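# Move three cart bottles into the fridge and close it

## Task

Carry each of the three bottles from the cart into the refrigerator and leave them standing upright, then close the refrigerator door fully. The task fails if a glass bottle drops any real distance, if the door is swung open or closed violently, or if the robot tips over or ends up leaning. Nothing may still be held or touched by the robot at the end, and nothing may rely on the robot to stay in place. Release everything and back away once finished.

## Robot and tools

ROBOT. A Hello Robot Stretch 3 with a single arm: a two-wheeled base (0.33 m long, 0.34 m wide), a lift on a vertical mast, and a telescoping arm that reaches out to the robot's RIGHT side, ending in a wrist and a two-finger gripper. The base cannot slide sideways, so moving the gripper forward or back means driving the base. On-the-spot turns pivot about the point between the drive wheels, 0.05 m behind the front edge. With the arm pulled in and the wrist folded, a turn sweeps a circle of radius 0.28 m; an unfolded, level wrist reaches beyond that circle.

CAMERAS. head_camera and nav_camera are on the head and both aim with head_pan_rad and head_tilt_rad. wrist_camera rides on the gripper. Every successful execute_actions result carries one image per camera, captured when the call finishes. An empty actions list just returns the current state and images.

FRAMES. Base frame: origin on the floor midway between the drive wheels, x forward, y left, z up. hand_pose is reported in this frame, at the point where the closed fingertips meet. The odometry frame is the base frame as it stood at the start of the scene. Heading is in radians, positive to the left, ranging -3.142 to 3.142.

execute_actions takes "actions", a list run in order. Each action is an object with "robot", "steps" (1 to 450 control steps at 30 per second, default 1) and optionally "until" (only alongside steps) that cuts the action short when all its conditions hold. {"steps": n} alone just waits. "robot" is either one command, a list of up to 8 commands executed one after another (items may be {"pause_s": s}, at most 15 s), or {"stop": true}, which brakes everything and clears the queue. A command holds "base", "joints", and/or "contact_limits":
- base: exactly one of {"translate_m": d}, a straight drive offset in metres from where the base is when the command starts (forward positive, |d| at most 1), or {"rotate_rad": d}, a turn on the spot by d radians relative to the current heading (left/counter-clockwise positive, |d| at most 3.2).
- joints: absolute targets by name; unnamed joints keep their goals. lift_m 0 to 1.1 (arm height on the mast); arm_m 0 to 0.52 (extension); wrist_yaw_rad -1.345 to 4.42 (0 along the arm, positive toward the robot's front, 3.0 folded over the base); wrist_pitch_rad -1.57 to 0.451 (0 level, negative tips fingers down); wrist_roll_rad -2.911 to 2.911 (0 fingers side by side); gripper_m -0.089 to 0.179 (bigger is wider; the real fingertip gap is 0.007 m less near closed, 0.025 m less fully open, and zero below 0.007); head_pan_rad -3.953 to 1.73 (0 forward, positive left, -1.57 looks along the arm); head_tilt_rad -1.53 to 0.419 (negative down).
- contact_limits: {"arm_m": e}, motor effort percent 1 to 100 at which the arm motion halts; lower is softer. Applies until arm_m's next command.
Any invalid value rejects the entire call and nothing runs. New commands take effect immediately, override named goals and discard the rest of an older queue; motions continue while you think.

Speed: the base is fast (0.30 m/s, 1.9 rad/s) only when stowed: lift_m under 0.30, arm_m under 0.03, wrist_yaw_rad over 2.54; otherwise 0.10 m/s and 0.63 rad/s.

Gripping: command a gripper_m smaller than the object to grasp (smaller squeezes harder, but a stall guard weakens overly hard grips so heavy items may slip; resend a different value to re-squeeze). To let go, open at least 0.02 past the touching value. Neither the reading nor "done" proves an object is held; check images.

Self-collision: fold or unfold the wrist only with lift_m 0.32 to 0.95, wrist_pitch_rad -0.4, wrist_roll_rad near 0. Once folded, the lift may go down to 0.25. With wrist_yaw_rad below -0.4 keep wrist_pitch_rad at -0.5 or lower.

Waiting: the pattern "steps": 450, "until": {"robot": {"status": "ended"}} ends once nothing reports moving and no queue runs. Other conditions compare fields like lift_m, arm_m_goal, base_status, queue, queue_left, refusals, e.g. [">", 0.3] or ["!=", "moving"]. "any": {"status": "ended"} fires when the first motion finishes.

RESULT LINES. base_status shows progress (moved of goal). joint_goals and joint_status per joint: moving, done (within tolerance), off_target (stopped short, may still push), contact_stop (lift or arm hit something and went slack until commanded again), time_out, stopped, not_commanded, torque_fault (a wrist servo cut out for about 10 s; goals for it are refused). measured_speeds are encoder speeds. The robot line shows refusals, queue (idle/running/done/dropped/stopped) and queue_left. "refused:" and "dropped:" lines explain rejected goals or abandoned queue items, counting from 0. robot.on_its_own reports goals the robot changed itself, slack or switched-off joints, efforts outside rest range, and base lean of 3 degrees or more. lidar_m: 12 distances in 30-degree sectors, first straight ahead, going counter-clockwise, plane 0.17 m high, blind to glass. wrist_depth_mm and head_depth_mm: 7x7 grids of median depth. base_tilt in degrees (forward and right positive). motor_effort in percent, bracket is peak since last result.

CAUTIONS. Glass bottles are invisible to lidar and depth; do not drop them. Open and close the fridge door gently. Pushing on something rigid with the gripper above about 0.45 m, pushing again after a contact_stop, driving while gripping or hooking something fixed, or snagging furniture (especially reversing) can tip the robot; if tilt appears, reverse the last move in small steps, pull the gripper free, and lower lift_m to about 0.2 if needed. Loose objects may get nudged now and then. Wait for all motion to end, open the gripper, and move clear before calling finished_scene with the current scene number; it cannot be undone and reports whether the task succeeded.

zoom_image: {"camera": one of head_camera, nav_camera, wrist_camera, "region": [x0, y0, x1, y1]} in pixels from the top-left of that camera's latest image, at most 504 by 504, returning a closer view.

Each tool is called after "Emit:" as name(argument=value, ...) on one line, values as JSON.

## Session

Emit:
execute_actions(actions=[])

Scene clock: 0.00 s.
robot.base_odometry: x=+0.000 y=+0.000 heading=+0.000 (m, m, rad; robot's odometry frame)
robot.turned_by_wheels: +0.000 (rad since the last result)
robot.turned_by_imu: +0.000 (rad since the last result)
robot.base_tilt: forward=+1.2 right=+0.1 (deg)
robot.lidar_m: 1.22 1.13 1.14 1.43 1.19 1.27 1.54 1.57 2.64 1.70 1.12 1.57
robot.head_depth_mm: 1674 1676 1668 1666 1661 1389 955 / 1690 1720 1775 1778 1794 1376 983 / 1513 1545 1577 1608 1637 1359 1083 / 1381 1401 1434 1453 1476 1351 1536 / 1265 1285 1314 1318 1351 1363 1397 / 1168 1182 1199 1227 1230 1256 1282 / 1061 1085 1088 1098 1107 1127 1140
robot.base_status: not_commanded
robot.joint_positions: lift_m=+0.478 arm_m=-0.001 wrist_yaw_rad=+2.851 wrist_pitch_rad=-0.439 wrist_roll_rad=-0.010 gripper_m=+0.037 head_pan_rad=+0.010 head_tilt_rad=-0.022
robot.joint_goals: lift_m=+0.478 arm_m=-0.001 wrist_yaw_rad=+2.851 wrist_pitch_rad=-0.439 wrist_roll_rad=-0.010 gripper_m=+0.037 head_pan_rad=+0.010 head_tilt_rad=-0.022
robot.joint_status: lift_m=not_commanded arm_m=not_commanded wrist_yaw_rad=not_commanded wrist_pitch_rad=not_commanded wrist_roll_rad=not_commanded gripper_m=not_commanded head_pan_rad=not_commanded head_tilt_rad=not_commanded
robot.measured_speeds: translate_m=+0.000 rotate_rad=+0.000 lift_m=+0.000 arm_m=+0.000 wrist_yaw_rad=+0.000 wrist_pitch_rad=+0.000 wrist_roll_rad=+0.000 head_pan_rad=+0.000 head_tilt_rad=+0.000
robot: refusals=0 queue=idle queue_left=0
robot.motor_effort: left_wheel=+0 right_wheel=+0 lift_m=+35 arm_m=-1 wrist_yaw_rad=-1 wrist_pitch_rad=+7 wrist_roll_rad=+0 gripper_m=+0 head_pan_rad=+1 head_tilt_rad=+1 (%)
robot.hand_pose: x=+0.0422 y=+0.0685 z=+0.4861 quat_wxyz=(+0.252, +0.702, +0.054, +0.664) (m; robot's base frame)
robot.wrist_depth_mm: - - - - - 984 850 / - - - - - - 900 / 1000 - - - - - 949 / - - - - - - 981 / 828 - 883 869 897 886 883 / 726 - - 735 - 744 770 / 630 626 637 636 640 647 652
pictures: head_camera (sideways: a quarter turn clockwise sets it upright), nav_camera (sideways: a quarter turn counterclockwise sets it upright), wrist_camera
Images, in order (width x height): head_camera 896x504, nav_camera 672x504, wrist_camera 644x364.

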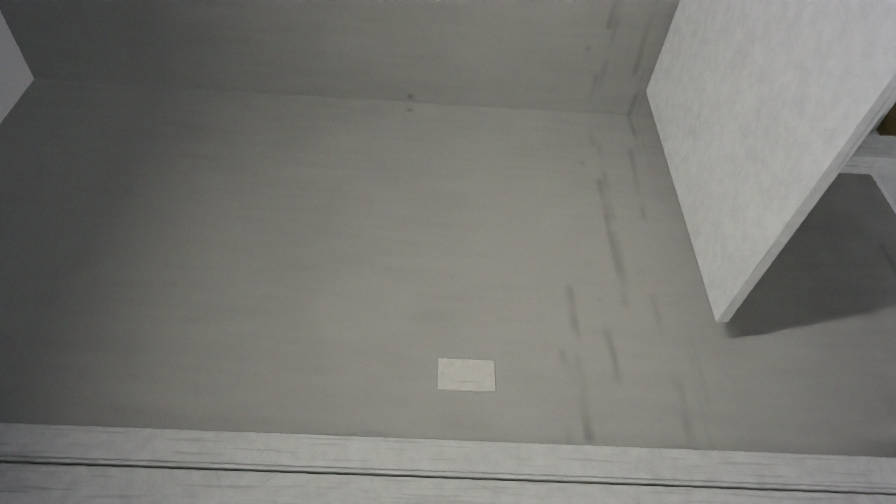

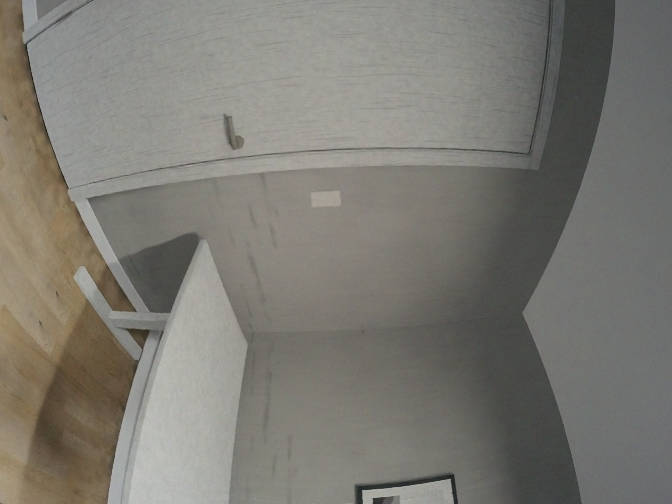

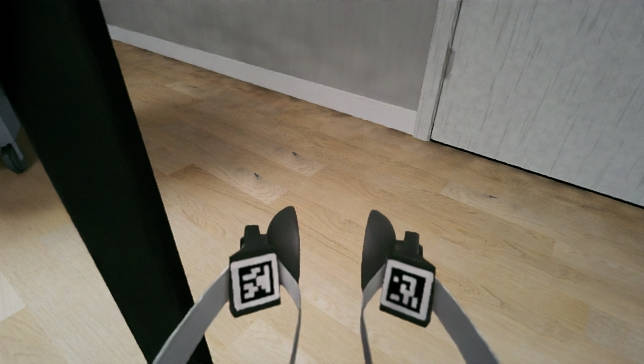

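Emit:
execute_actions(actions=[{"robot":{"joints":{"head_pan_rad":-3.6,"head_tilt_rad":-0.55}},"steps":450,"until":{"robot":{"status":"ended"}}}])

Emit:
execute_actions(actions=[{"robot":{"joints":{"head_pan_rad":-2.2}},"steps":450,"until":{"robot":{"status":"ended"}}}])

Scene clock: 8.23 s.
robot.base_odometry: x=+0.000 y=+0.000 heading=+0.000 (m, m, rad; robot's odometry frame)
robot.turned_by_wheels: +0.000 (rad since the last result)
robot.turned_by_imu: +0.001 (rad since the last result)
robot.base_tilt: forward=+1.1 right=+0.1 (deg)
robot.lidar_m: 1.23 1.13 1.14 1.43 1.19 1.27 1.54 1.57 2.64 1.70 1.12 1.57
robot.head_depth_mm: 2600 2819 1264 1582 1609 1463 1314 / 2683 2976 1541 1649 1689 1484 1247 / 2794 3049 3149 2126 1751 1475 1238 / 2947 3219 3373 2410 1820 1477 1233 / 3085 3320 3443 2338 1802 1460 1223 / 3250 3518 3358 2343 1780 1453 1218 / 3193 3455 3295 2319 1765 1427 1210
robot.base_status: not_commanded
robot.joint_positions: lift_m=+0.478 arm_m=-0.001 wrist_yaw_rad=+2.851 wrist_pitch_rad=-0.439 wrist_roll_rad=-0.010 gripper_m=+0.037 head_pan_rad=-3.593 head_tilt_rad=-0.543
robot.joint_goals: lift_m=+0.478 arm_m=-0.001 wrist_yaw_rad=+2.851 wrist_pitch_rad=-0.439 wrist_roll_rad=-0.010 gripper_m=+0.037 head_pan_rad=-3.600 head_tilt_rad=-0.550
robot.joint_status: lift_m=not_commanded arm_m=not_commanded wrist_yaw_rad=not_commanded wrist_pitch_rad=not_commanded wrist_roll_rad=not_commanded gripper_m=not_commanded head_pan_rad=done head_tilt_rad=done
robot.measured_speeds: translate_m=+0.000 rotate_rad=+0.000 lift_m=+0.000 arm_m=+0.000 wrist_yaw_rad=+0.000 wrist_pitch_rad=+0.000 wrist_roll_rad=+0.000 head_pan_rad=+0.000 head_tilt_rad=+0.000
robot: refusals=0 queue=done queue_left=0
robot.motor_effort: left_wheel=+0(0) right_wheel=+0(0) lift_m=+35(35) arm_m=+0(1) wrist_yaw_rad=-1(1) wrist_pitch_rad=+7(7) wrist_roll_rad=+0(0) gripper_m=+0(0) head_pan_rad=-3(31) head_tilt_rad=-4(31) (%)
robot.hand_pose: x=+0.0422 y=+0.0685 z=+0.4861 quat_wxyz=(+0.252, +0.702, +0.054, +0.664) (m; robot's base frame)
robot.wrist_depth_mm: - - - - - 977 847 / - - - - - - 911 / - - - - - - 944 / 998 - - - - - 991 / 859 - 876 869 888 884 883 / 728 - - 729 - 743 766 / 639 631 631 643 632 659 651
pictures: head_camera (sideways: a quarter turn clockwise sets it upright), nav_camera (sideways: a quarter turn counterclockwise sets it upright), wrist_camera
Images, in order (width x height): head_camera 896x504, nav_camera 672x504, wrist_camera 644x364.

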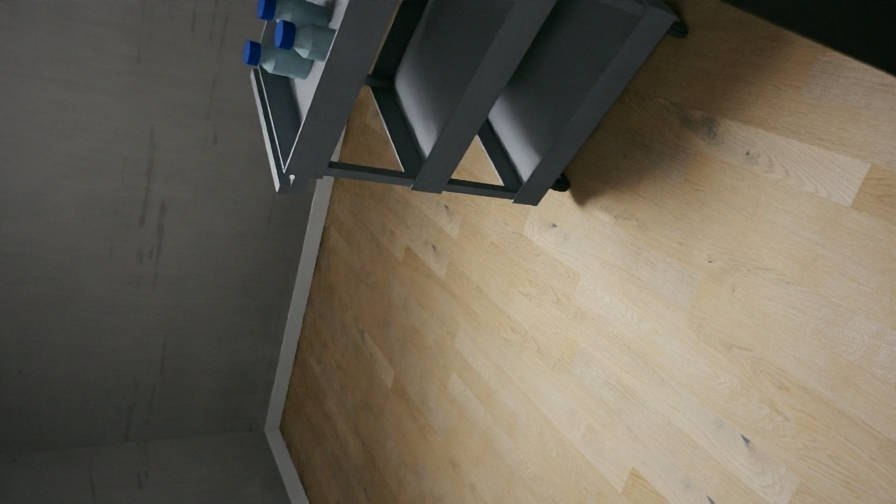

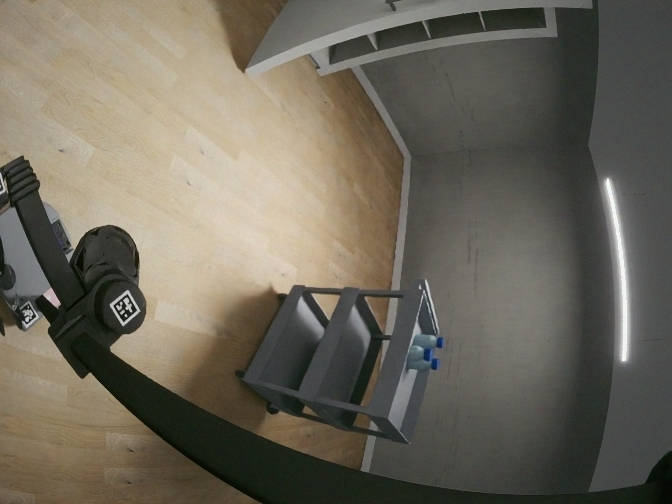

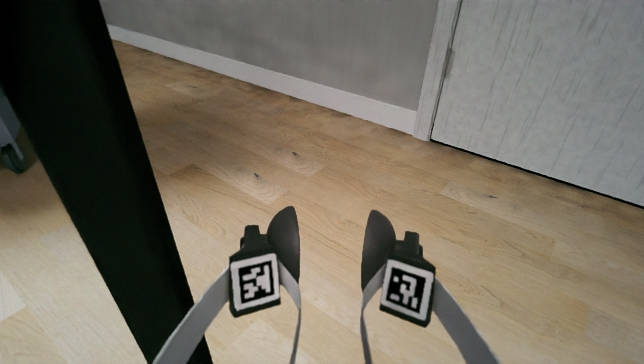

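Scene clock: 9.53 s.
robot.base_odometry: x=+0.000 y=+0.000 heading=+0.000 (m, m, rad; robot's odometry frame)
robot.turned_by_wheels: +0.000 (rad since the last result)
robot.turned_by_imu: +0.000 (rad since the last result)
robot.base_tilt: forward=+1.1 right=+0.0 (deg)
robot.lidar_m: 1.23 1.13 1.14 1.43 1.19 1.28 1.53 1.56 2.64 1.70 1.12 1.57
robot.head_depth_mm: 2099 2277 2548 2494 1884 1506 1256 / 2162 2372 2570 2467 1852 1494 1248 / 2177 2427 2608 2441 1845 1477 1244 / 2250 2473 2698 2421 1831 1470 1233 / 2306 2531 2818 2326 1816 1458 1230 / 2365 2569 2860 2345 1798 1448 1221 / 2411 2623 2814 2329 1773 1446 1207
robot.base_status: not_commanded
robot.joint_positions: lift_m=+0.478 arm_m=-0.001 wrist_yaw_rad=+2.851 wrist_pitch_rad=-0.439 wrist_roll_rad=-0.010 gripper_m=+0.037 head_pan_rad=-2.207 head_tilt_rad=-0.543
robot.joint_goals: lift_m=+0.478 arm_m=-0.001 wrist_yaw_rad=+2.851 wrist_pitch_rad=-0.439 wrist_roll_rad=-0.010 gripper_m=+0.037 head_pan_rad=-2.200 head_tilt_rad=-0.550
robot.joint_status: lift_m=not_commanded arm_m=not_commanded wrist_yaw_rad=not_commanded wrist_pitch_rad=not_commanded wrist_roll_rad=not_commanded gripper_m=not_commanded head_pan_rad=done head_tilt_rad=done
robot.measured_speeds: translate_m=+0.000 rotate_rad=+0.000 lift_m=+0.000 arm_m=+0.000 wrist_yaw_rad=+0.000 wrist_pitch_rad=+0.000 wrist_roll_rad=+0.000 head_pan_rad=+0.000 head_tilt_rad=+0.000
robot: refusals=0 queue=done queue_left=0
robot.motor_effort: left_wheel=+0(0) right_wheel=+0(0) lift_m=+35(35) arm_m=+1(0) wrist_yaw_rad=-1(1) wrist_pitch_rad=+7(7) wrist_roll_rad=+0(0) gripper_m=+1(1) head_pan_rad=+3(31) head_tilt_rad=-3(4) (%)
robot.hand_pose: x=+0.0422 y=+0.0685 z=+0.4861 quat_wxyz=(+0.252, +0.702, +0.054, +0.664) (m; robot's base frame)
robot.wrist_depth_mm: - - - - - 963 852 / - - - - - - 896 / 988 - - - - - 949 / - - - - - - - / 845 - 889 866 913 888 892 / 724 - - 726 - 741 750 / 630 629 640 648 640 655 650
pictures: head_camera (sideways: a quarter turn clockwise sets it upright), nav_camera (sideways: a quarter turn counterclockwise sets it upright), wrist_camera
Images, in order (width x height): head_camera 896x504, nav_camera 672x504, wrist_camera 644x364.

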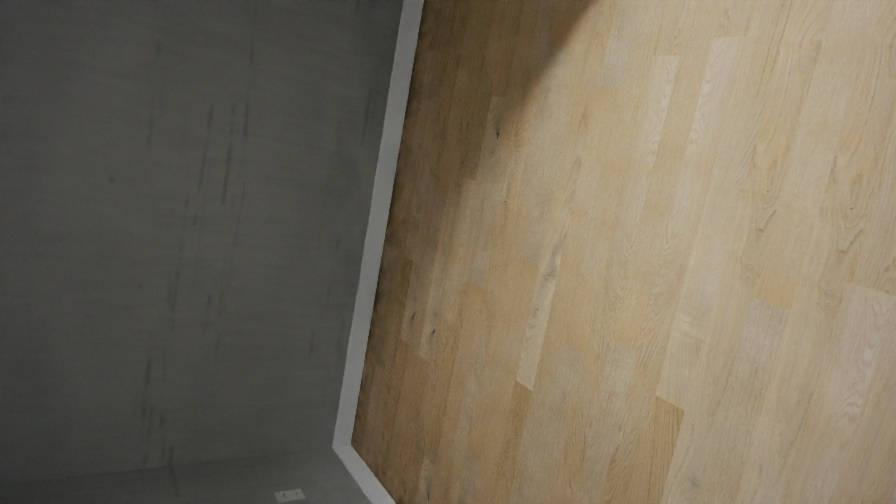

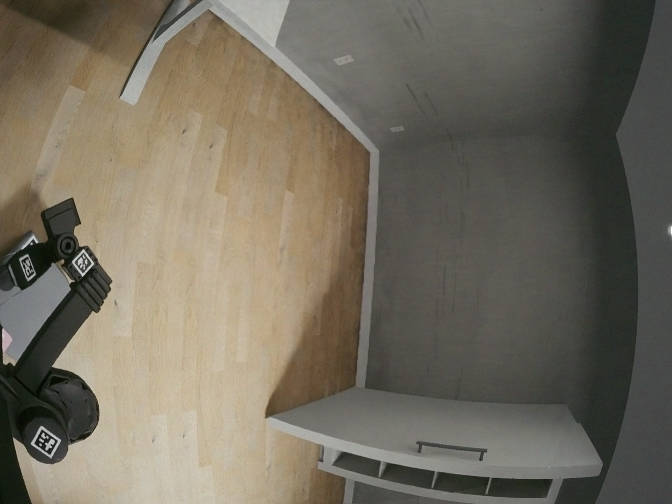

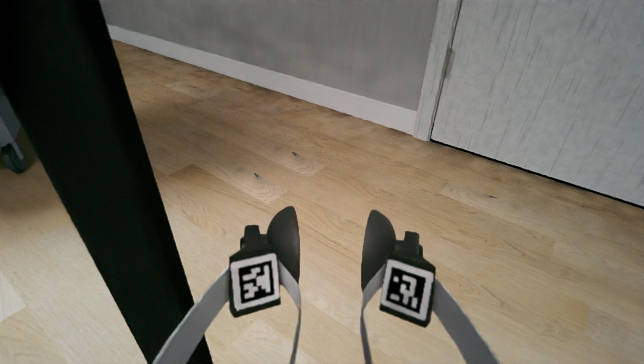

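Emit:
execute_actions(actions=[{"robot":[{"joints":{"lift_m":0.27,"wrist_yaw_rad":3.0,"wrist_pitch_rad":-0.4,"head_pan_rad":-1.57,"head_tilt_rad":-0.6}},{"base":{"rotate_rad":2.85}},{"base":{"translate_m":1}},{"base":{"translate_m":0.65}},{"base":{"rotate_rad":-0.49},"joints":{"lift_m":0.9}}],"steps":450,"until":{"robot":{"status":"ended"}}},{"steps":450,"until":{"robot":{"status":"ended"}}}])

Emit:
execute_actions(actions=[{"robot":{"joints":{"head_pan_rad":1.73,"head_tilt_rad":-0.4}},"steps":450,"until":{"robot":{"status":"ended"}}}])

Scene clock: 46.13 s.
robot.base_odometry: x=-1.580 y=+0.474 heading=+2.360 (m, m, rad; robot's odometry frame)
robot.turned_by_wheels: +2.360 (rad since the last result)
robot.turned_by_imu: +2.394 (rad since the last result)
robot.base_tilt: forward=+1.1 right=+0.1 (deg)
robot.lidar_m: 1.84 1.98 1.74 1.15 0.88 0.84 2.52 2.64 0.84 0.50 0.65 1.87
robot.head_depth_mm: 1664 1858 2062 2221 1775 1538 - / 1694 1883 1120 1278 1708 - - / 1685 1888 1163 839 1127 1341 - / 1716 1898 1187 856 660 866 - / 1732 1871 1124 859 678 945 - / 1724 1927 2059 774 1021 964 - / 1759 1945 2154 760 1041 1235 1182
robot.base_status: done (rotate_rad -0.4899 of -0.4900)
robot.joint_positions: lift_m=+0.900 arm_m=-0.001 wrist_yaw_rad=+2.998 wrist_pitch_rad=-0.419 wrist_roll_rad=-0.010 gripper_m=+0.037 head_pan_rad=-1.577 head_tilt_rad=-0.593
robot.joint_goals: lift_m=+0.900 arm_m=-0.001 wrist_yaw_rad=+3.000 wrist_pitch_rad=-0.400 wrist_roll_rad=-0.010 gripper_m=+0.037 head_pan_rad=-1.570 head_tilt_rad=-0.600
robot.joint_status: lift_m=done arm_m=not_commanded wrist_yaw_rad=done wrist_pitch_rad=done wrist_roll_rad=not_commanded gripper_m=not_commanded head_pan_rad=done head_tilt_rad=done
robot.measured_speeds: translate_m=+0.000 rotate_rad=+0.000 lift_m=+0.000 arm_m=+0.000 wrist_yaw_rad=+0.000 wrist_pitch_rad=+0.000 wrist_roll_rad=+0.000 head_pan_rad=+0.000 head_tilt_rad=+0.000
robot: refusals=0 queue=done queue_left=0
robot.motor_effort: left_wheel=+2(11) right_wheel=-2(7) lift_m=+42(46) arm_m=+0(1) wrist_yaw_rad=+1(0) wrist_pitch_rad=+9(11) wrist_roll_rad=+0(0) gripper_m=+0(1) head_pan_rad=+3(28) head_tilt_rad=-3(12) (%)
robot.hand_pose: x=+0.0108 y=+0.0781 z=+0.9122 quat_wxyz=(+0.196, +0.697, +0.098, +0.683) (m; robot's base frame)
robot.wrist_depth_mm: 864 - - - - - - / 882 - - - - - - / 874 - - - - - - / 857 - - - - - - / 886 - - - - - - / 887 - - - - - - / - - - - - - -
pictures: head_camera (sideways: a quarter turn clockwise sets it upright), nav_camera (sideways: a quarter turn counterclockwise sets it upright), wrist_camera
Images, in order (width x height): head_camera 896x504, nav_camera 672x504, wrist_camera 644x364.

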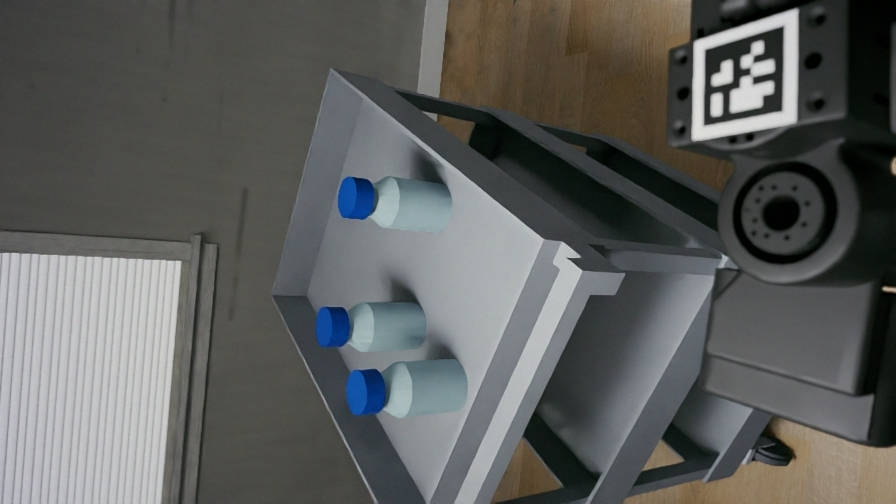

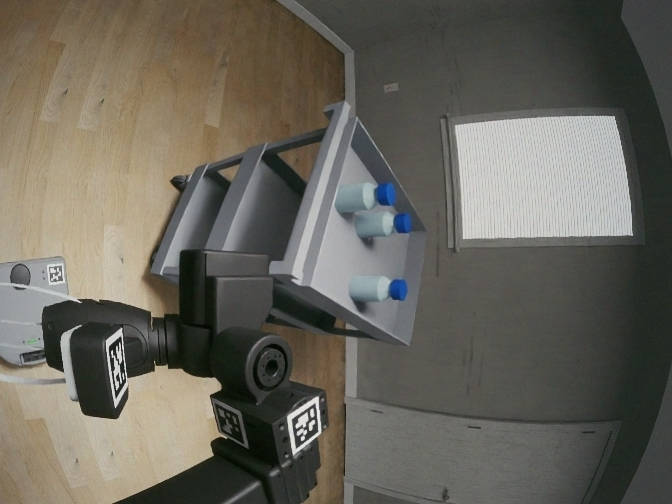

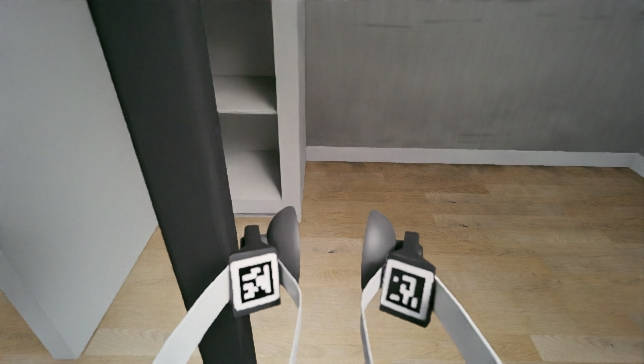

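Scene clock: 48.30 s.
robot.base_odometry: x=-1.580 y=+0.474 heading=+2.360 (m, m, rad; robot's odometry frame)
robot.turned_by_wheels: +0.000 (rad since the last result)
robot.turned_by_imu: +0.001 (rad since the last result)
robot.base_tilt: forward=+1.1 right=+0.0 (deg)
robot.lidar_m: 1.84 1.98 1.73 1.15 0.88 0.84 2.52 2.64 0.84 0.50 0.64 1.87
robot.head_depth_mm: 1358 1455 1559 1691 1831 1693 1376 / 1283 1477 1615 1751 1906 1665 1352 / 1291 1031 1113 1240 1580 1607 1362 / 1355 1460 1532 1659 1496 1534 1347 / 1390 1496 1574 1716 1766 1558 1338 / 1247 1326 1369 1523 1606 1589 - / 1069 1135 1222 1333 - - -
robot.base_status: done (rotate_rad -0.4899 of -0.4900)
robot.joint_positions: lift_m=+0.900 arm_m=-0.001 wrist_yaw_rad=+2.998 wrist_pitch_rad=-0.419 wrist_roll_rad=-0.010 gripper_m=+0.037 head_pan_rad=+1.723 head_tilt_rad=-0.409
robot.joint_goals: lift_m=+0.900 arm_m=-0.001 wrist_yaw_rad=+3.000 wrist_pitch_rad=-0.400 wrist_roll_rad=-0.010 gripper_m=+0.037 head_pan_rad=+1.730 head_tilt_rad=-0.400
robot.joint_status: lift_m=done arm_m=not_commanded wrist_yaw_rad=done wrist_pitch_rad=done wrist_roll_rad=not_commanded gripper_m=not_commanded head_pan_rad=done head_tilt_rad=done
robot.measured_speeds: translate_m=+0.000 rotate_rad=+0.000 lift_m=+0.000 arm_m=+0.000 wrist_yaw_rad=+0.000 wrist_pitch_rad=+0.000 wrist_roll_rad=+0.000 head_pan_rad=+0.000 head_tilt_rad=+0.000
robot: refusals=0 queue=done queue_left=0
robot.motor_effort: left_wheel=+2(2) right_wheel=-1(2) lift_m=+42(42) arm_m=-1(1) wrist_yaw_rad=+1(0) wrist_pitch_rad=+9(9) wrist_roll_rad=+0(0) gripper_m=+0(0) head_pan_rad=+3(30) head_tilt_rad=+3(19) (%)
robot.hand_pose: x=+0.0108 y=+0.0781 z=+0.9122 quat_wxyz=(+0.196, +0.697, +0.098, +0.683) (m; robot's base frame)
robot.wrist_depth_mm: 854 - - - - - - / 860 - - - - - - / 867 - - - - - - / 873 - - - - - - / 874 - - - - - - / 881 - - - - - - / - - - - - - -
pictures: head_camera (sideways: a quarter turn clockwise sets it upright), nav_camera (sideways: a quarter turn counterclockwise sets it upright), wrist_camera
Images, in order (width x height): head_camera 896x504, nav_camera 672x504, wrist_camera 644x364.

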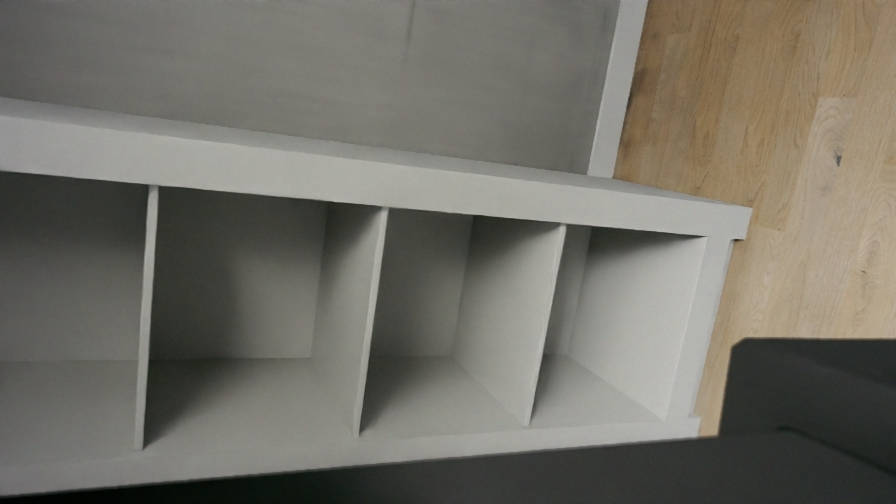

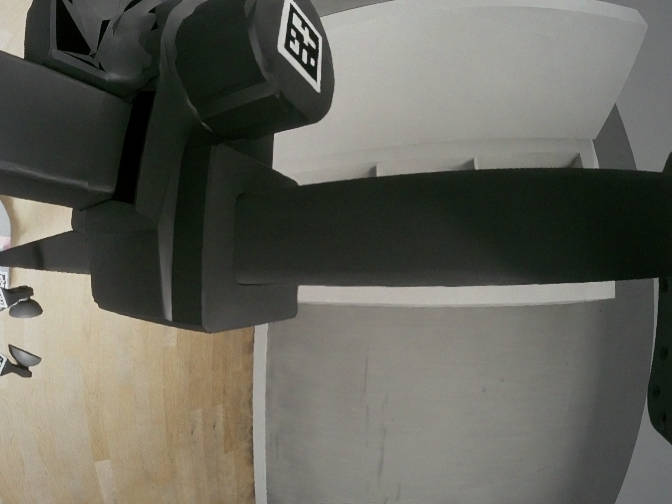

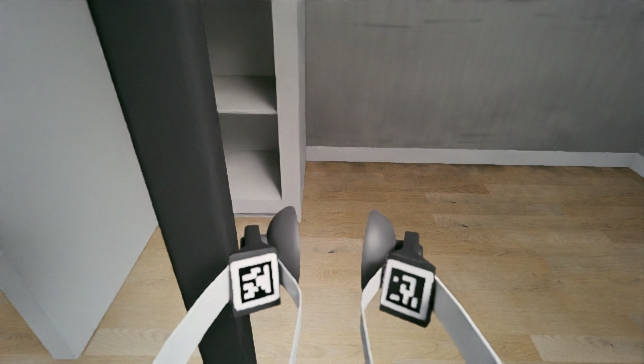

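Emit:
execute_actions(actions=[{"robot":[{"joints":{"head_pan_rad":-1.57,"head_tilt_rad":-0.7,"lift_m":0.94,"wrist_yaw_rad":0,"gripper_m":0.15}},{"joints":{"lift_m":0.97,"arm_m":0.15}}],"steps":450,"until":{"robot":{"status":"ended"}}}])

Scene clock: 59.10 s.
robot.base_odometry: x=-1.580 y=+0.474 heading=+2.360 (m, m, rad; robot's odometry frame)
robot.turned_by_wheels: +0.000 (rad since the last result)
robot.turned_by_imu: +0.002 (rad since the last result)
robot.base_tilt: forward=+1.1 right=+0.0 (deg)
robot.lidar_m: 1.84 1.98 1.73 1.15 0.88 0.84 2.51 2.64 0.84 0.50 0.64 1.87
robot.head_depth_mm: 1672 1845 - - 1630 1364 1178 / 1697 1862 - - 1582 1357 1165 / 1717 1882 - - 1276 1315 1160 / 1722 1853 943 - 841 1105 1149 / 1768 1909 869 677 1005 1193 1146 / 1781 1989 795 729 1052 1248 1147 / 1797 2035 895 935 1162 1286 1137
robot.base_status: done (rotate_rad -0.4899 of -0.4900)
robot.joint_positions: lift_m=+0.970 arm_m=+0.150 wrist_yaw_rad=+0.001 wrist_pitch_rad=-0.419 wrist_roll_rad=-0.010 gripper_m=+0.150 head_pan_rad=-1.563 head_tilt_rad=-0.692
robot.joint_goals: lift_m=+0.970 arm_m=+0.150 wrist_yaw_rad=+0.000 wrist_pitch_rad=-0.400 wrist_roll_rad=-0.010 gripper_m=+0.150 head_pan_rad=-1.570 head_tilt_rad=-0.700
robot.joint_status: lift_m=done arm_m=done wrist_yaw_rad=done wrist_pitch_rad=done wrist_roll_rad=not_commanded gripper_m=done head_pan_rad=done head_tilt_rad=done
robot.measured_speeds: translate_m=+0.000 rotate_rad=+0.000 lift_m=+0.000 arm_m=+0.000 wrist_yaw_rad=+0.000 wrist_pitch_rad=+0.000 wrist_roll_rad=+0.000 head_pan_rad=+0.000 head_tilt_rad=+0.000
robot: refusals=0 queue=done queue_left=0
robot.motor_effort: left_wheel=+2(2) right_wheel=-1(2) lift_m=+42(44) arm_m=+4(4) wrist_yaw_rad=-2(3) wrist_pitch_rad=+9(9) wrist_roll_rad=+0(0) gripper_m=+1(99) head_pan_rad=-2(30) head_tilt_rad=-4(25) (%)
robot.hand_pose: x=-0.0212 y=-0.5190 z=+0.9823 quat_wxyz=(+0.695, +0.148, -0.688, -0.146) (m; robot's base frame)
robot.wrist_depth_mm: - - - - - - - / - - - 841 - - - / - - 473 704 671 - - / 467 504 484 549 447 - - / 406 456 428 446 451 - - / 491 - 379 380 397 - - / - 259 298 329 645 - -
pictures: head_camera (sideways: a quarter turn clockwise sets it upright), nav_camera (sideways: a quarter turn counterclockwise sets it upright), wrist_camera
Images, in order (width x height): head_camera 896x504, nav_camera 672x504, wrist_camera 644x364.

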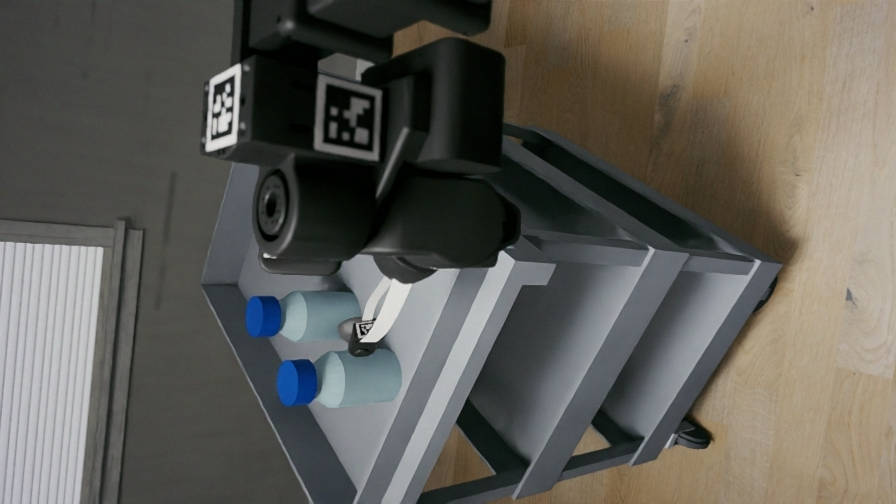

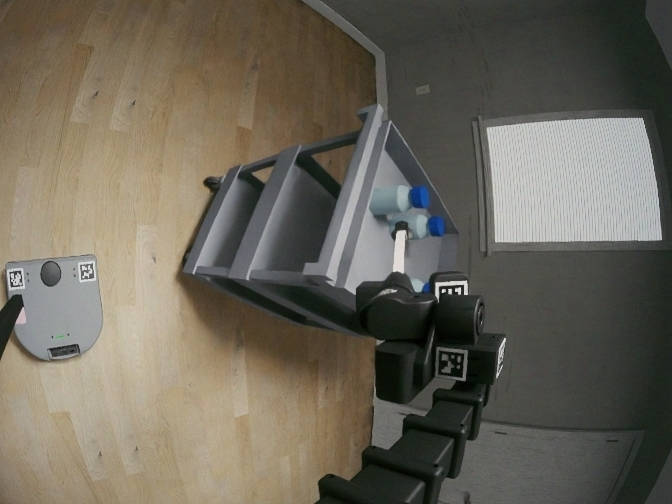

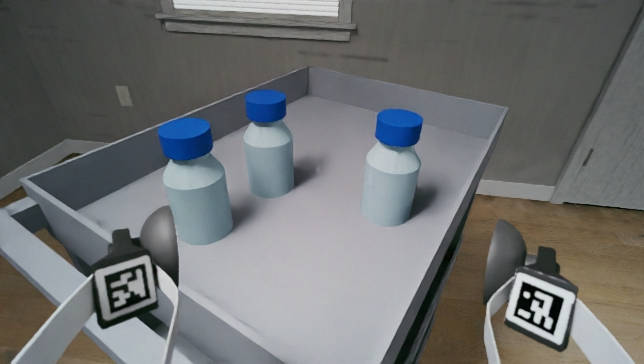

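Emit:
execute_actions(actions=[{"robot":[{"base":{"translate_m":-0.065},"joints":{"arm_m":0.27}},{"joints":{"lift_m":0.91}}],"steps":450,"until":{"robot":{"status":"ended"}}}])

Scene clock: 68.90 s.
robot.base_odometry: x=-1.534 y=+0.429 heading=+2.360 (m, m, rad; robot's odometry frame)
robot.turned_by_wheels: +0.000 (rad since the last result)
robot.turned_by_imu: +0.001 (rad since the last result)
robot.base_tilt: forward=+1.3 right=+0.0 (deg)
robot.lidar_m: 1.90 2.04 1.74 1.16 0.80 0.79 2.46 2.62 1.04 0.50 0.60 1.94
robot.head_depth_mm: 1684 1897 2078 - - 1336 1168 / 1696 1935 - 1923 1616 1348 1175 / 1725 1880 - 1203 1462 1336 1166 / 1720 1889 1024 781 1047 1250 1157 / 1727 1881 941 751 827 1070 1147 / 1766 1942 848 682 1023 1235 1144 / 1782 2029 875 729 1071 1253 1130
robot.base_status: done (translate_m -0.0650 of -0.0650)
robot.joint_positions: lift_m=+0.910 arm_m=+0.270 wrist_yaw_rad=+0.001 wrist_pitch_rad=-0.419 wrist_roll_rad=-0.010 gripper_m=+0.150 head_pan_rad=-1.563 head_tilt_rad=-0.692
robot.joint_goals: lift_m=+0.910 arm_m=+0.270 wrist_yaw_rad=+0.000 wrist_pitch_rad=-0.400 wrist_roll_rad=-0.010 gripper_m=+0.150 head_pan_rad=-1.570 head_tilt_rad=-0.700
robot.joint_status: lift_m=done arm_m=done wrist_yaw_rad=done wrist_pitch_rad=done wrist_roll_rad=not_commanded gripper_m=done head_pan_rad=done head_tilt_rad=done
robot.measured_speeds: translate_m=+0.000 rotate_rad=+0.000 lift_m=+0.000 arm_m=+0.000 wrist_yaw_rad=+0.000 wrist_pitch_rad=+0.000 wrist_roll_rad=+0.000 head_pan_rad=+0.000 head_tilt_rad=+0.000
robot: refusals=0 queue=done queue_left=0
robot.motor_effort: left_wheel=+2(3) right_wheel=-2(5) lift_m=+30(44) arm_m=+4(5) wrist_yaw_rad=-2(1) wrist_pitch_rad=+9(9) wrist_roll_rad=+0(0) gripper_m=+1(1) head_pan_rad=-2(2) head_tilt_rad=-4(5) (%)
robot.hand_pose: x=-0.0212 y=-0.6390 z=+0.9227 quat_wxyz=(+0.695, +0.148, -0.688, -0.146) (m; robot's base frame)
robot.wrist_depth_mm: - - - - - - - / - - 665 682 - - - / 259 466 529 285 559 - - / 260 413 402 297 445 - - / 268 357 359 330 350 - - / 291 - 304 306 319 - - / 260 262 263 266 591 - -
pictures: head_camera (sideways: a quarter turn clockwise sets it upright), nav_camera (sideways: a quarter turn counterclockwise sets it upright), wrist_camera
Images, in order (width x height): head_camera 896x504, nav_camera 672x504, wrist_camera 644x364.

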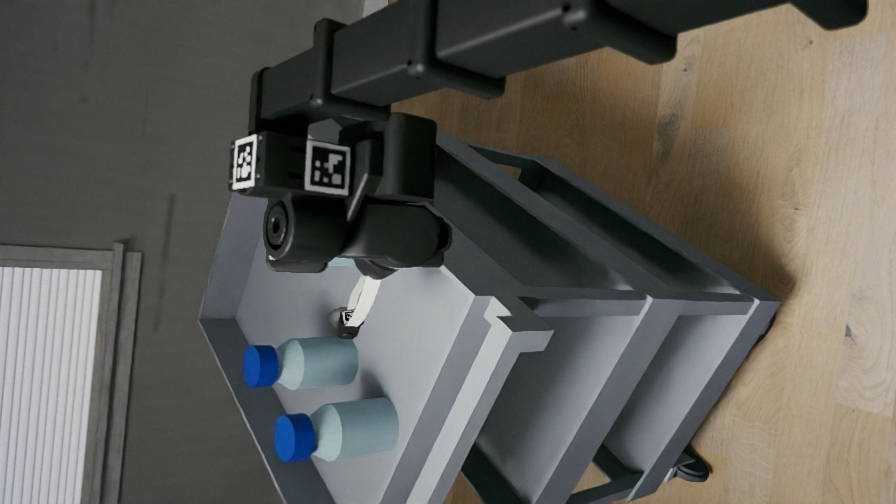

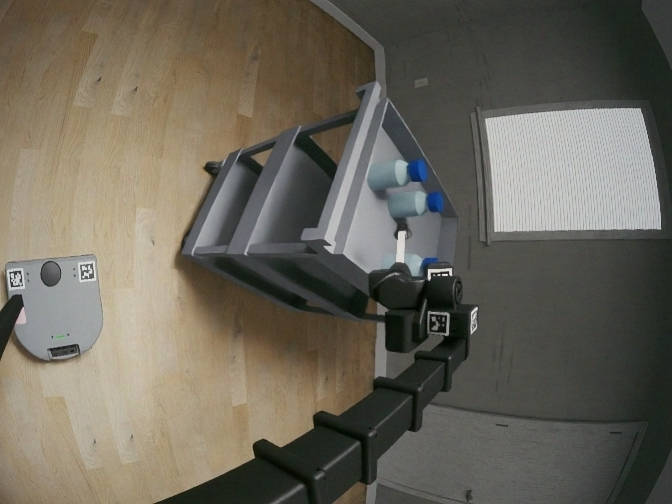

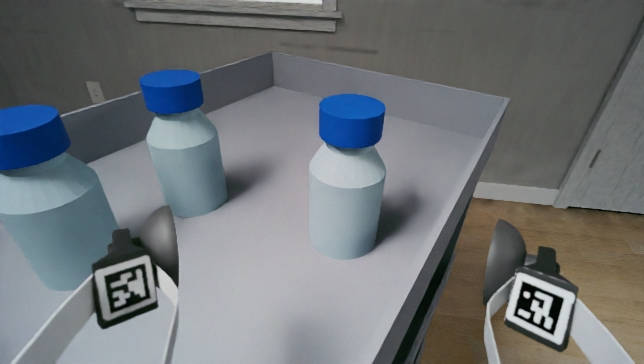

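Emit:
execute_actions(actions=[{"robot":[{"base":{"translate_m":-0.01},"joints":{"arm_m":0.39}},{"joints":{"lift_m":0.865}}],"steps":450,"until":{"robot":{"status":"ended"}}}])

Scene clock: 76.43 s.
robot.base_odometry: x=-1.527 y=+0.422 heading=+2.360 (m, m, rad; robot's odometry frame)
robot.turned_by_wheels: +0.000 (rad since the last result)
robot.turned_by_imu: +0.001 (rad since the last result)
robot.base_tilt: forward=+1.2 right=+0.0 (deg)
robot.lidar_m: 1.92 2.05 1.74 1.16 0.78 0.78 2.44 2.64 2.08 0.50 0.59 1.94
robot.head_depth_mm: 1658 1901 2132 2154 - - - / 1692 1887 - - 1565 1340 1165 / 1703 1869 - 1243 1473 1352 1163 / 1725 1858 - 773 1062 1280 1160 / 1739 1875 931 754 810 1098 1144 / 1778 1948 859 682 999 1226 1141 / 1766 2022 846 720 1067 1255 1136
robot.base_status: done (translate_m -0.0100 of -0.0100)
robot.joint_positions: lift_m=+0.865 arm_m=+0.390 wrist_yaw_rad=+0.001 wrist_pitch_rad=-0.418 wrist_roll_rad=-0.010 gripper_m=+0.150 head_pan_rad=-1.563 head_tilt_rad=-0.692
robot.joint_goals: lift_m=+0.865 arm_m=+0.390 wrist_yaw_rad=+0.000 wrist_pitch_rad=-0.400 wrist_roll_rad=-0.010 gripper_m=+0.150 head_pan_rad=-1.570 head_tilt_rad=-0.700
robot.joint_status: lift_m=done arm_m=done wrist_yaw_rad=done wrist_pitch_rad=done wrist_roll_rad=not_commanded gripper_m=done head_pan_rad=done head_tilt_rad=done
robot.measured_speeds: translate_m=+0.000 rotate_rad=+0.000 lift_m=+0.000 arm_m=+0.000 wrist_yaw_rad=+0.000 wrist_pitch_rad=+0.000 wrist_roll_rad=+0.000 head_pan_rad=+0.000 head_tilt_rad=+0.000
robot: refusals=0 queue=done queue_left=0
robot.motor_effort: left_wheel=+2(4) right_wheel=-1(5) lift_m=+28(31) arm_m=+4(3) wrist_yaw_rad=-2(2) wrist_pitch_rad=+9(9) wrist_roll_rad=+0(0) gripper_m=+1(2) head_pan_rad=-2(2) head_tilt_rad=-4(5) (%)
robot.hand_pose: x=-0.0212 y=-0.7590 z=+0.8778 quat_wxyz=(+0.695, +0.148, -0.688, -0.146) (m; robot's base frame)
robot.wrist_depth_mm: - - - - - - - / 197 452 550 532 484 - - / 206 416 459 147 423 427 - / 212 238 359 157 351 372 - / 269 239 294 162 281 308 - / 249 - 248 178 246 253 - / 213 214 217 206 219 220 -
pictures: head_camera (sideways: a quarter turn clockwise sets it upright), nav_camera (sideways: a quarter turn counterclockwise sets it upright), wrist_camera
Images, in order (width x height): head_camera 896x504, nav_camera 672x504, wrist_camera 644x364.

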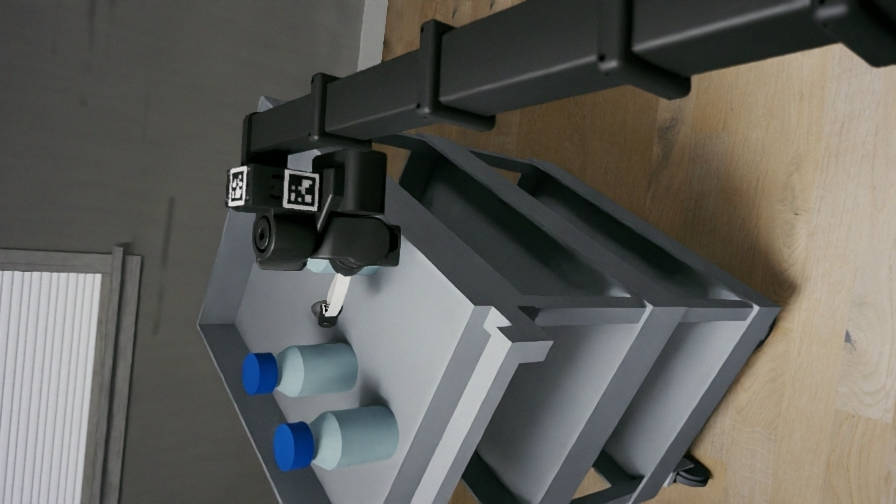

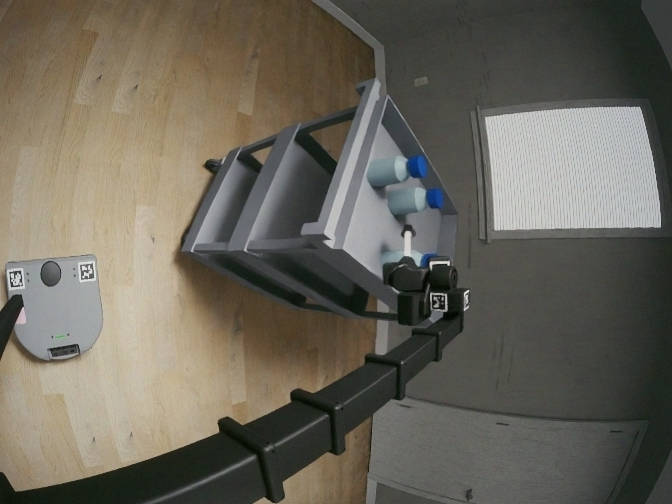

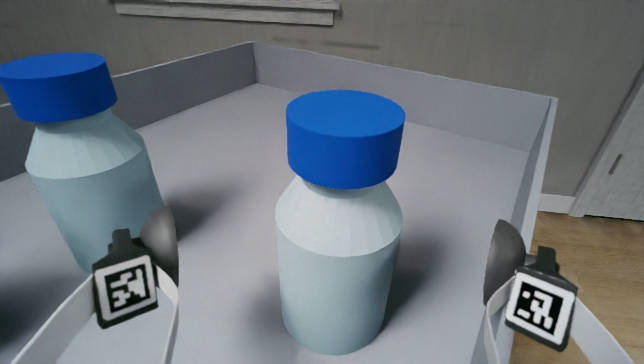

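Emit:
execute_actions(actions=[{"robot":[{"joints":{"arm_m":0.43,"lift_m":0.835}},{"joints":{"gripper_m":0.0}},{"joints":{"lift_m":0.855}}],"steps":450,"until":{"robot":{"status":"ended"}}}])

Scene clock: 84.70 s.
robot.base_odometry: x=-1.527 y=+0.422 heading=+2.360 (m, m, rad; robot's odometry frame)
robot.turned_by_wheels: +0.000 (rad since the last result)
robot.turned_by_imu: +0.002 (rad since the last result)
robot.base_tilt: forward=+1.1 right=+0.0 (deg)
robot.lidar_m: 1.91 2.06 1.75 1.16 0.78 0.78 2.44 2.63 2.09 0.50 0.59 1.94
robot.head_depth_mm: 1671 1883 2169 2102 - - - / 1676 1891 2061 - 1573 1321 1176 / 1726 1888 - 1247 1473 1346 1160 / 1743 1868 877 782 1061 1266 1151 / 1747 1883 935 751 808 1095 1151 / 1755 1970 855 681 1003 1221 1142 / 1787 2020 843 720 1069 1259 1134
robot.base_status: done (translate_m -0.0100 of -0.0100)
robot.joint_positions: lift_m=+0.855 arm_m=+0.430 wrist_yaw_rad=-0.002 wrist_pitch_rad=-0.452 wrist_roll_rad=-0.014 gripper_m=+0.005 head_pan_rad=-1.563 head_tilt_rad=-0.692
robot.joint_goals: lift_m=+0.855 arm_m=+0.430 wrist_yaw_rad=+0.000 wrist_pitch_rad=-0.400 wrist_roll_rad=-0.014 gripper_m=+0.004 head_pan_rad=-1.570 head_tilt_rad=-0.700
robot.joint_status: lift_m=done arm_m=done wrist_yaw_rad=done wrist_pitch_rad=done wrist_roll_rad=not_commanded gripper_m=done head_pan_rad=done head_tilt_rad=done
robot.measured_speeds: translate_m=+0.000 rotate_rad=+0.000 lift_m=+0.000 arm_m=+0.000 wrist_yaw_rad=+0.000 wrist_pitch_rad=+0.000 wrist_roll_rad=+0.000 head_pan_rad=+0.000 head_tilt_rad=+0.000
robot: refusals=0 queue=done queue_left=0
robot.motor_effort: left_wheel=+1(4) right_wheel=+0(3) lift_m=+46(50) arm_m=+4(5) wrist_yaw_rad=+2(4) wrist_pitch_rad=+26(28) wrist_roll_rad=+2(11) gripper_m=-26(100) head_pan_rad=-2(2) head_tilt_rad=-4(5) (%)
robot.hand_pose: x=-0.0221 y=-0.7947 z=+0.8597 quat_wxyz=(+0.694, +0.159, -0.684, -0.159) (m; robot's base frame)
robot.wrist_depth_mm: - - 539 - - - - / 357 416 486 96 107 393 - / 182 387 373 86 93 392 - / 181 300 312 96 298 327 - / 191 242 127 106 115 268 - / 209 221 119 107 113 223 - / 193 195 191 122 189 190 -
pictures: head_camera (sideways: a quarter turn clockwise sets it upright), nav_camera (sideways: a quarter turn counterclockwise sets it upright), wrist_camera
Images, in order (width x height): head_camera 896x504, nav_camera 672x504, wrist_camera 644x364.

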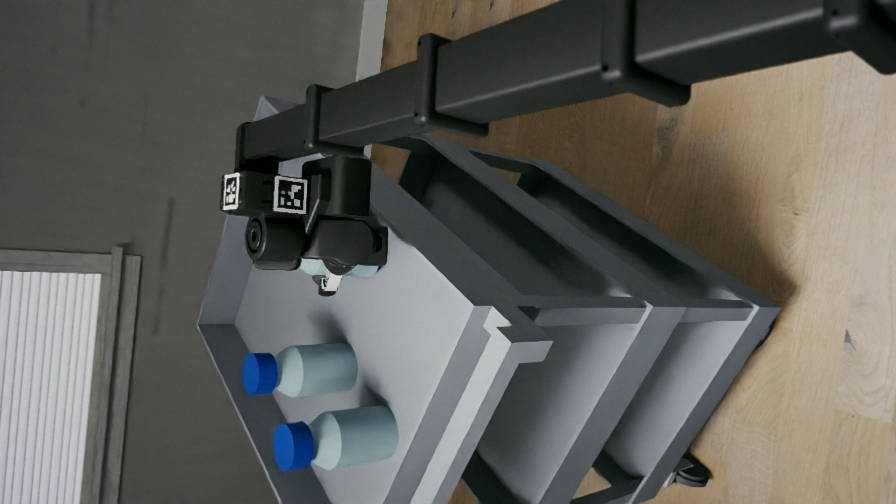

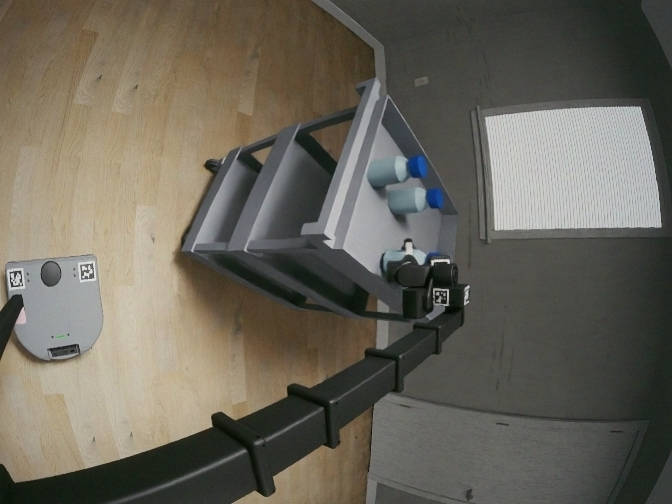

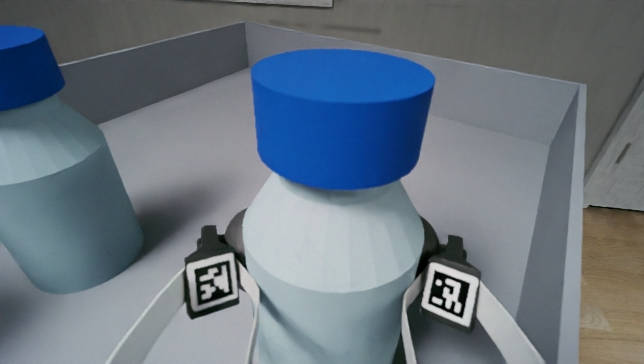

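Emit:
execute_actions(actions=[{"robot":[{"joints":{"lift_m":1.0}},{"joints":{"arm_m":0}},{"base":{"rotate_rad":2.03},"joints":{"lift_m":1.05,"head_tilt_rad":-0.5}},{"base":{"translate_m":0.56}},{"base":{"rotate_rad":1.08}}],"steps":450,"until":{"robot":{"status":"ended"}}},{"steps":450,"until":{"robot":{"status":"ended"}}}])

Scene clock: 112.93 s.
robot.base_odometry: x=-1.705 y=-0.109 heading=-0.813 (m, m, rad; robot's odometry frame)
robot.turned_by_wheels: +3.110 (rad since the last result)
robot.turned_by_imu: +3.152 (rad since the last result)
robot.base_tilt: forward=+1.1 right=-0.1 (deg)
robot.lidar_m: 0.31 2.33 2.58 1.10 1.05 2.26 2.21 1.67 0.71 0.84 0.41 0.32
robot.head_depth_mm: 742 757 783 - - - - / 884 974 1038 - - - - / 897 991 1070 - - - - / 894 999 1049 - - - - / 891 1002 1063 1231 1061 1291 1160 / 853 918 944 897 1032 1093 1161 / 621 658 692 761 836 920 969
robot.base_status: done (rotate_rad +1.0799 of +1.0800)
robot.joint_positions: lift_m=+1.050 arm_m=+0.000 wrist_yaw_rad=-0.001 wrist_pitch_rad=-0.454 wrist_roll_rad=-0.013 gripper_m=+0.019 head_pan_rad=-1.563 head_tilt_rad=-0.507
robot.joint_goals: lift_m=+1.050 arm_m=+0.000 wrist_yaw_rad=+0.000 wrist_pitch_rad=-0.400 wrist_roll_rad=-0.013 gripper_m=+0.017 head_pan_rad=-1.570 head_tilt_rad=-0.500
robot.joint_status: lift_m=done arm_m=done wrist_yaw_rad=done wrist_pitch_rad=done wrist_roll_rad=not_commanded gripper_m=done head_pan_rad=done head_tilt_rad=done
robot.measured_speeds: translate_m=+0.000 rotate_rad=+0.000 lift_m=+0.000 arm_m=+0.000 wrist_yaw_rad=+0.000 wrist_pitch_rad=+0.000 wrist_roll_rad=+0.000 head_pan_rad=+0.000 head_tilt_rad=+0.000
robot: refusals=0 queue=done queue_left=0
robot.on_its_own: gripper_m is held at +0.017, not at your +0.000, by its stall guard, which is not easing now
robot.motor_effort: left_wheel=-2(7) right_wheel=+2(5) lift_m=+46(48) arm_m=-4(4) wrist_yaw_rad=+1(1) wrist_pitch_rad=+27(27) wrist_roll_rad=+1(2) gripper_m=-23(29) head_pan_rad=-3(2) head_tilt_rad=+3(19) (%)
robot.hand_pose: x=-0.0217 y=-0.3649 z=+1.0543 quat_wxyz=(+0.694, +0.160, -0.684, -0.159) (m; robot's base frame)
robot.wrist_depth_mm: 355 438 715 792 785 490 379 / 358 471 617 96 107 472 422 / 363 500 547 86 93 466 - / 370 526 721 96 651 507 - / 372 532 127 107 115 580 - / 380 509 120 108 113 - - / 385 516 886 122 761 - -
pictures: head_camera (sideways: a quarter turn clockwise sets it upright), nav_camera (sideways: a quarter turn counterclockwise sets it upright), wrist_camera
Images, in order (width x height): head_camera 896x504, nav_camera 672x504, wrist_camera 644x364.

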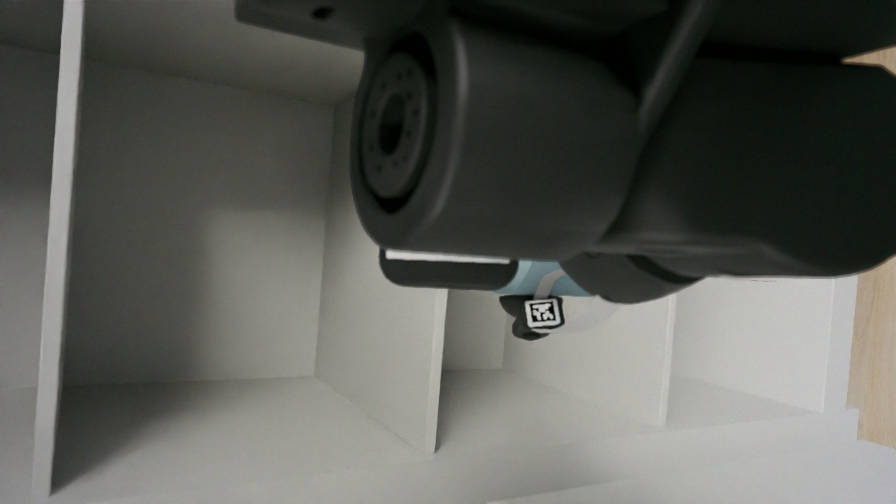

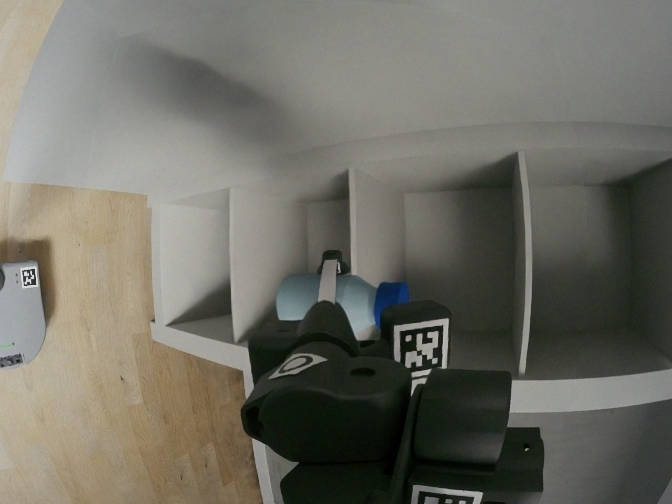

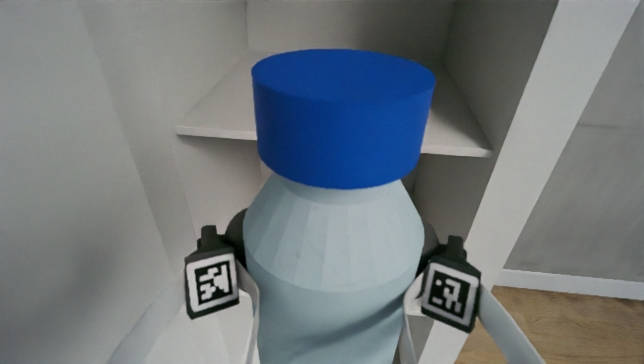

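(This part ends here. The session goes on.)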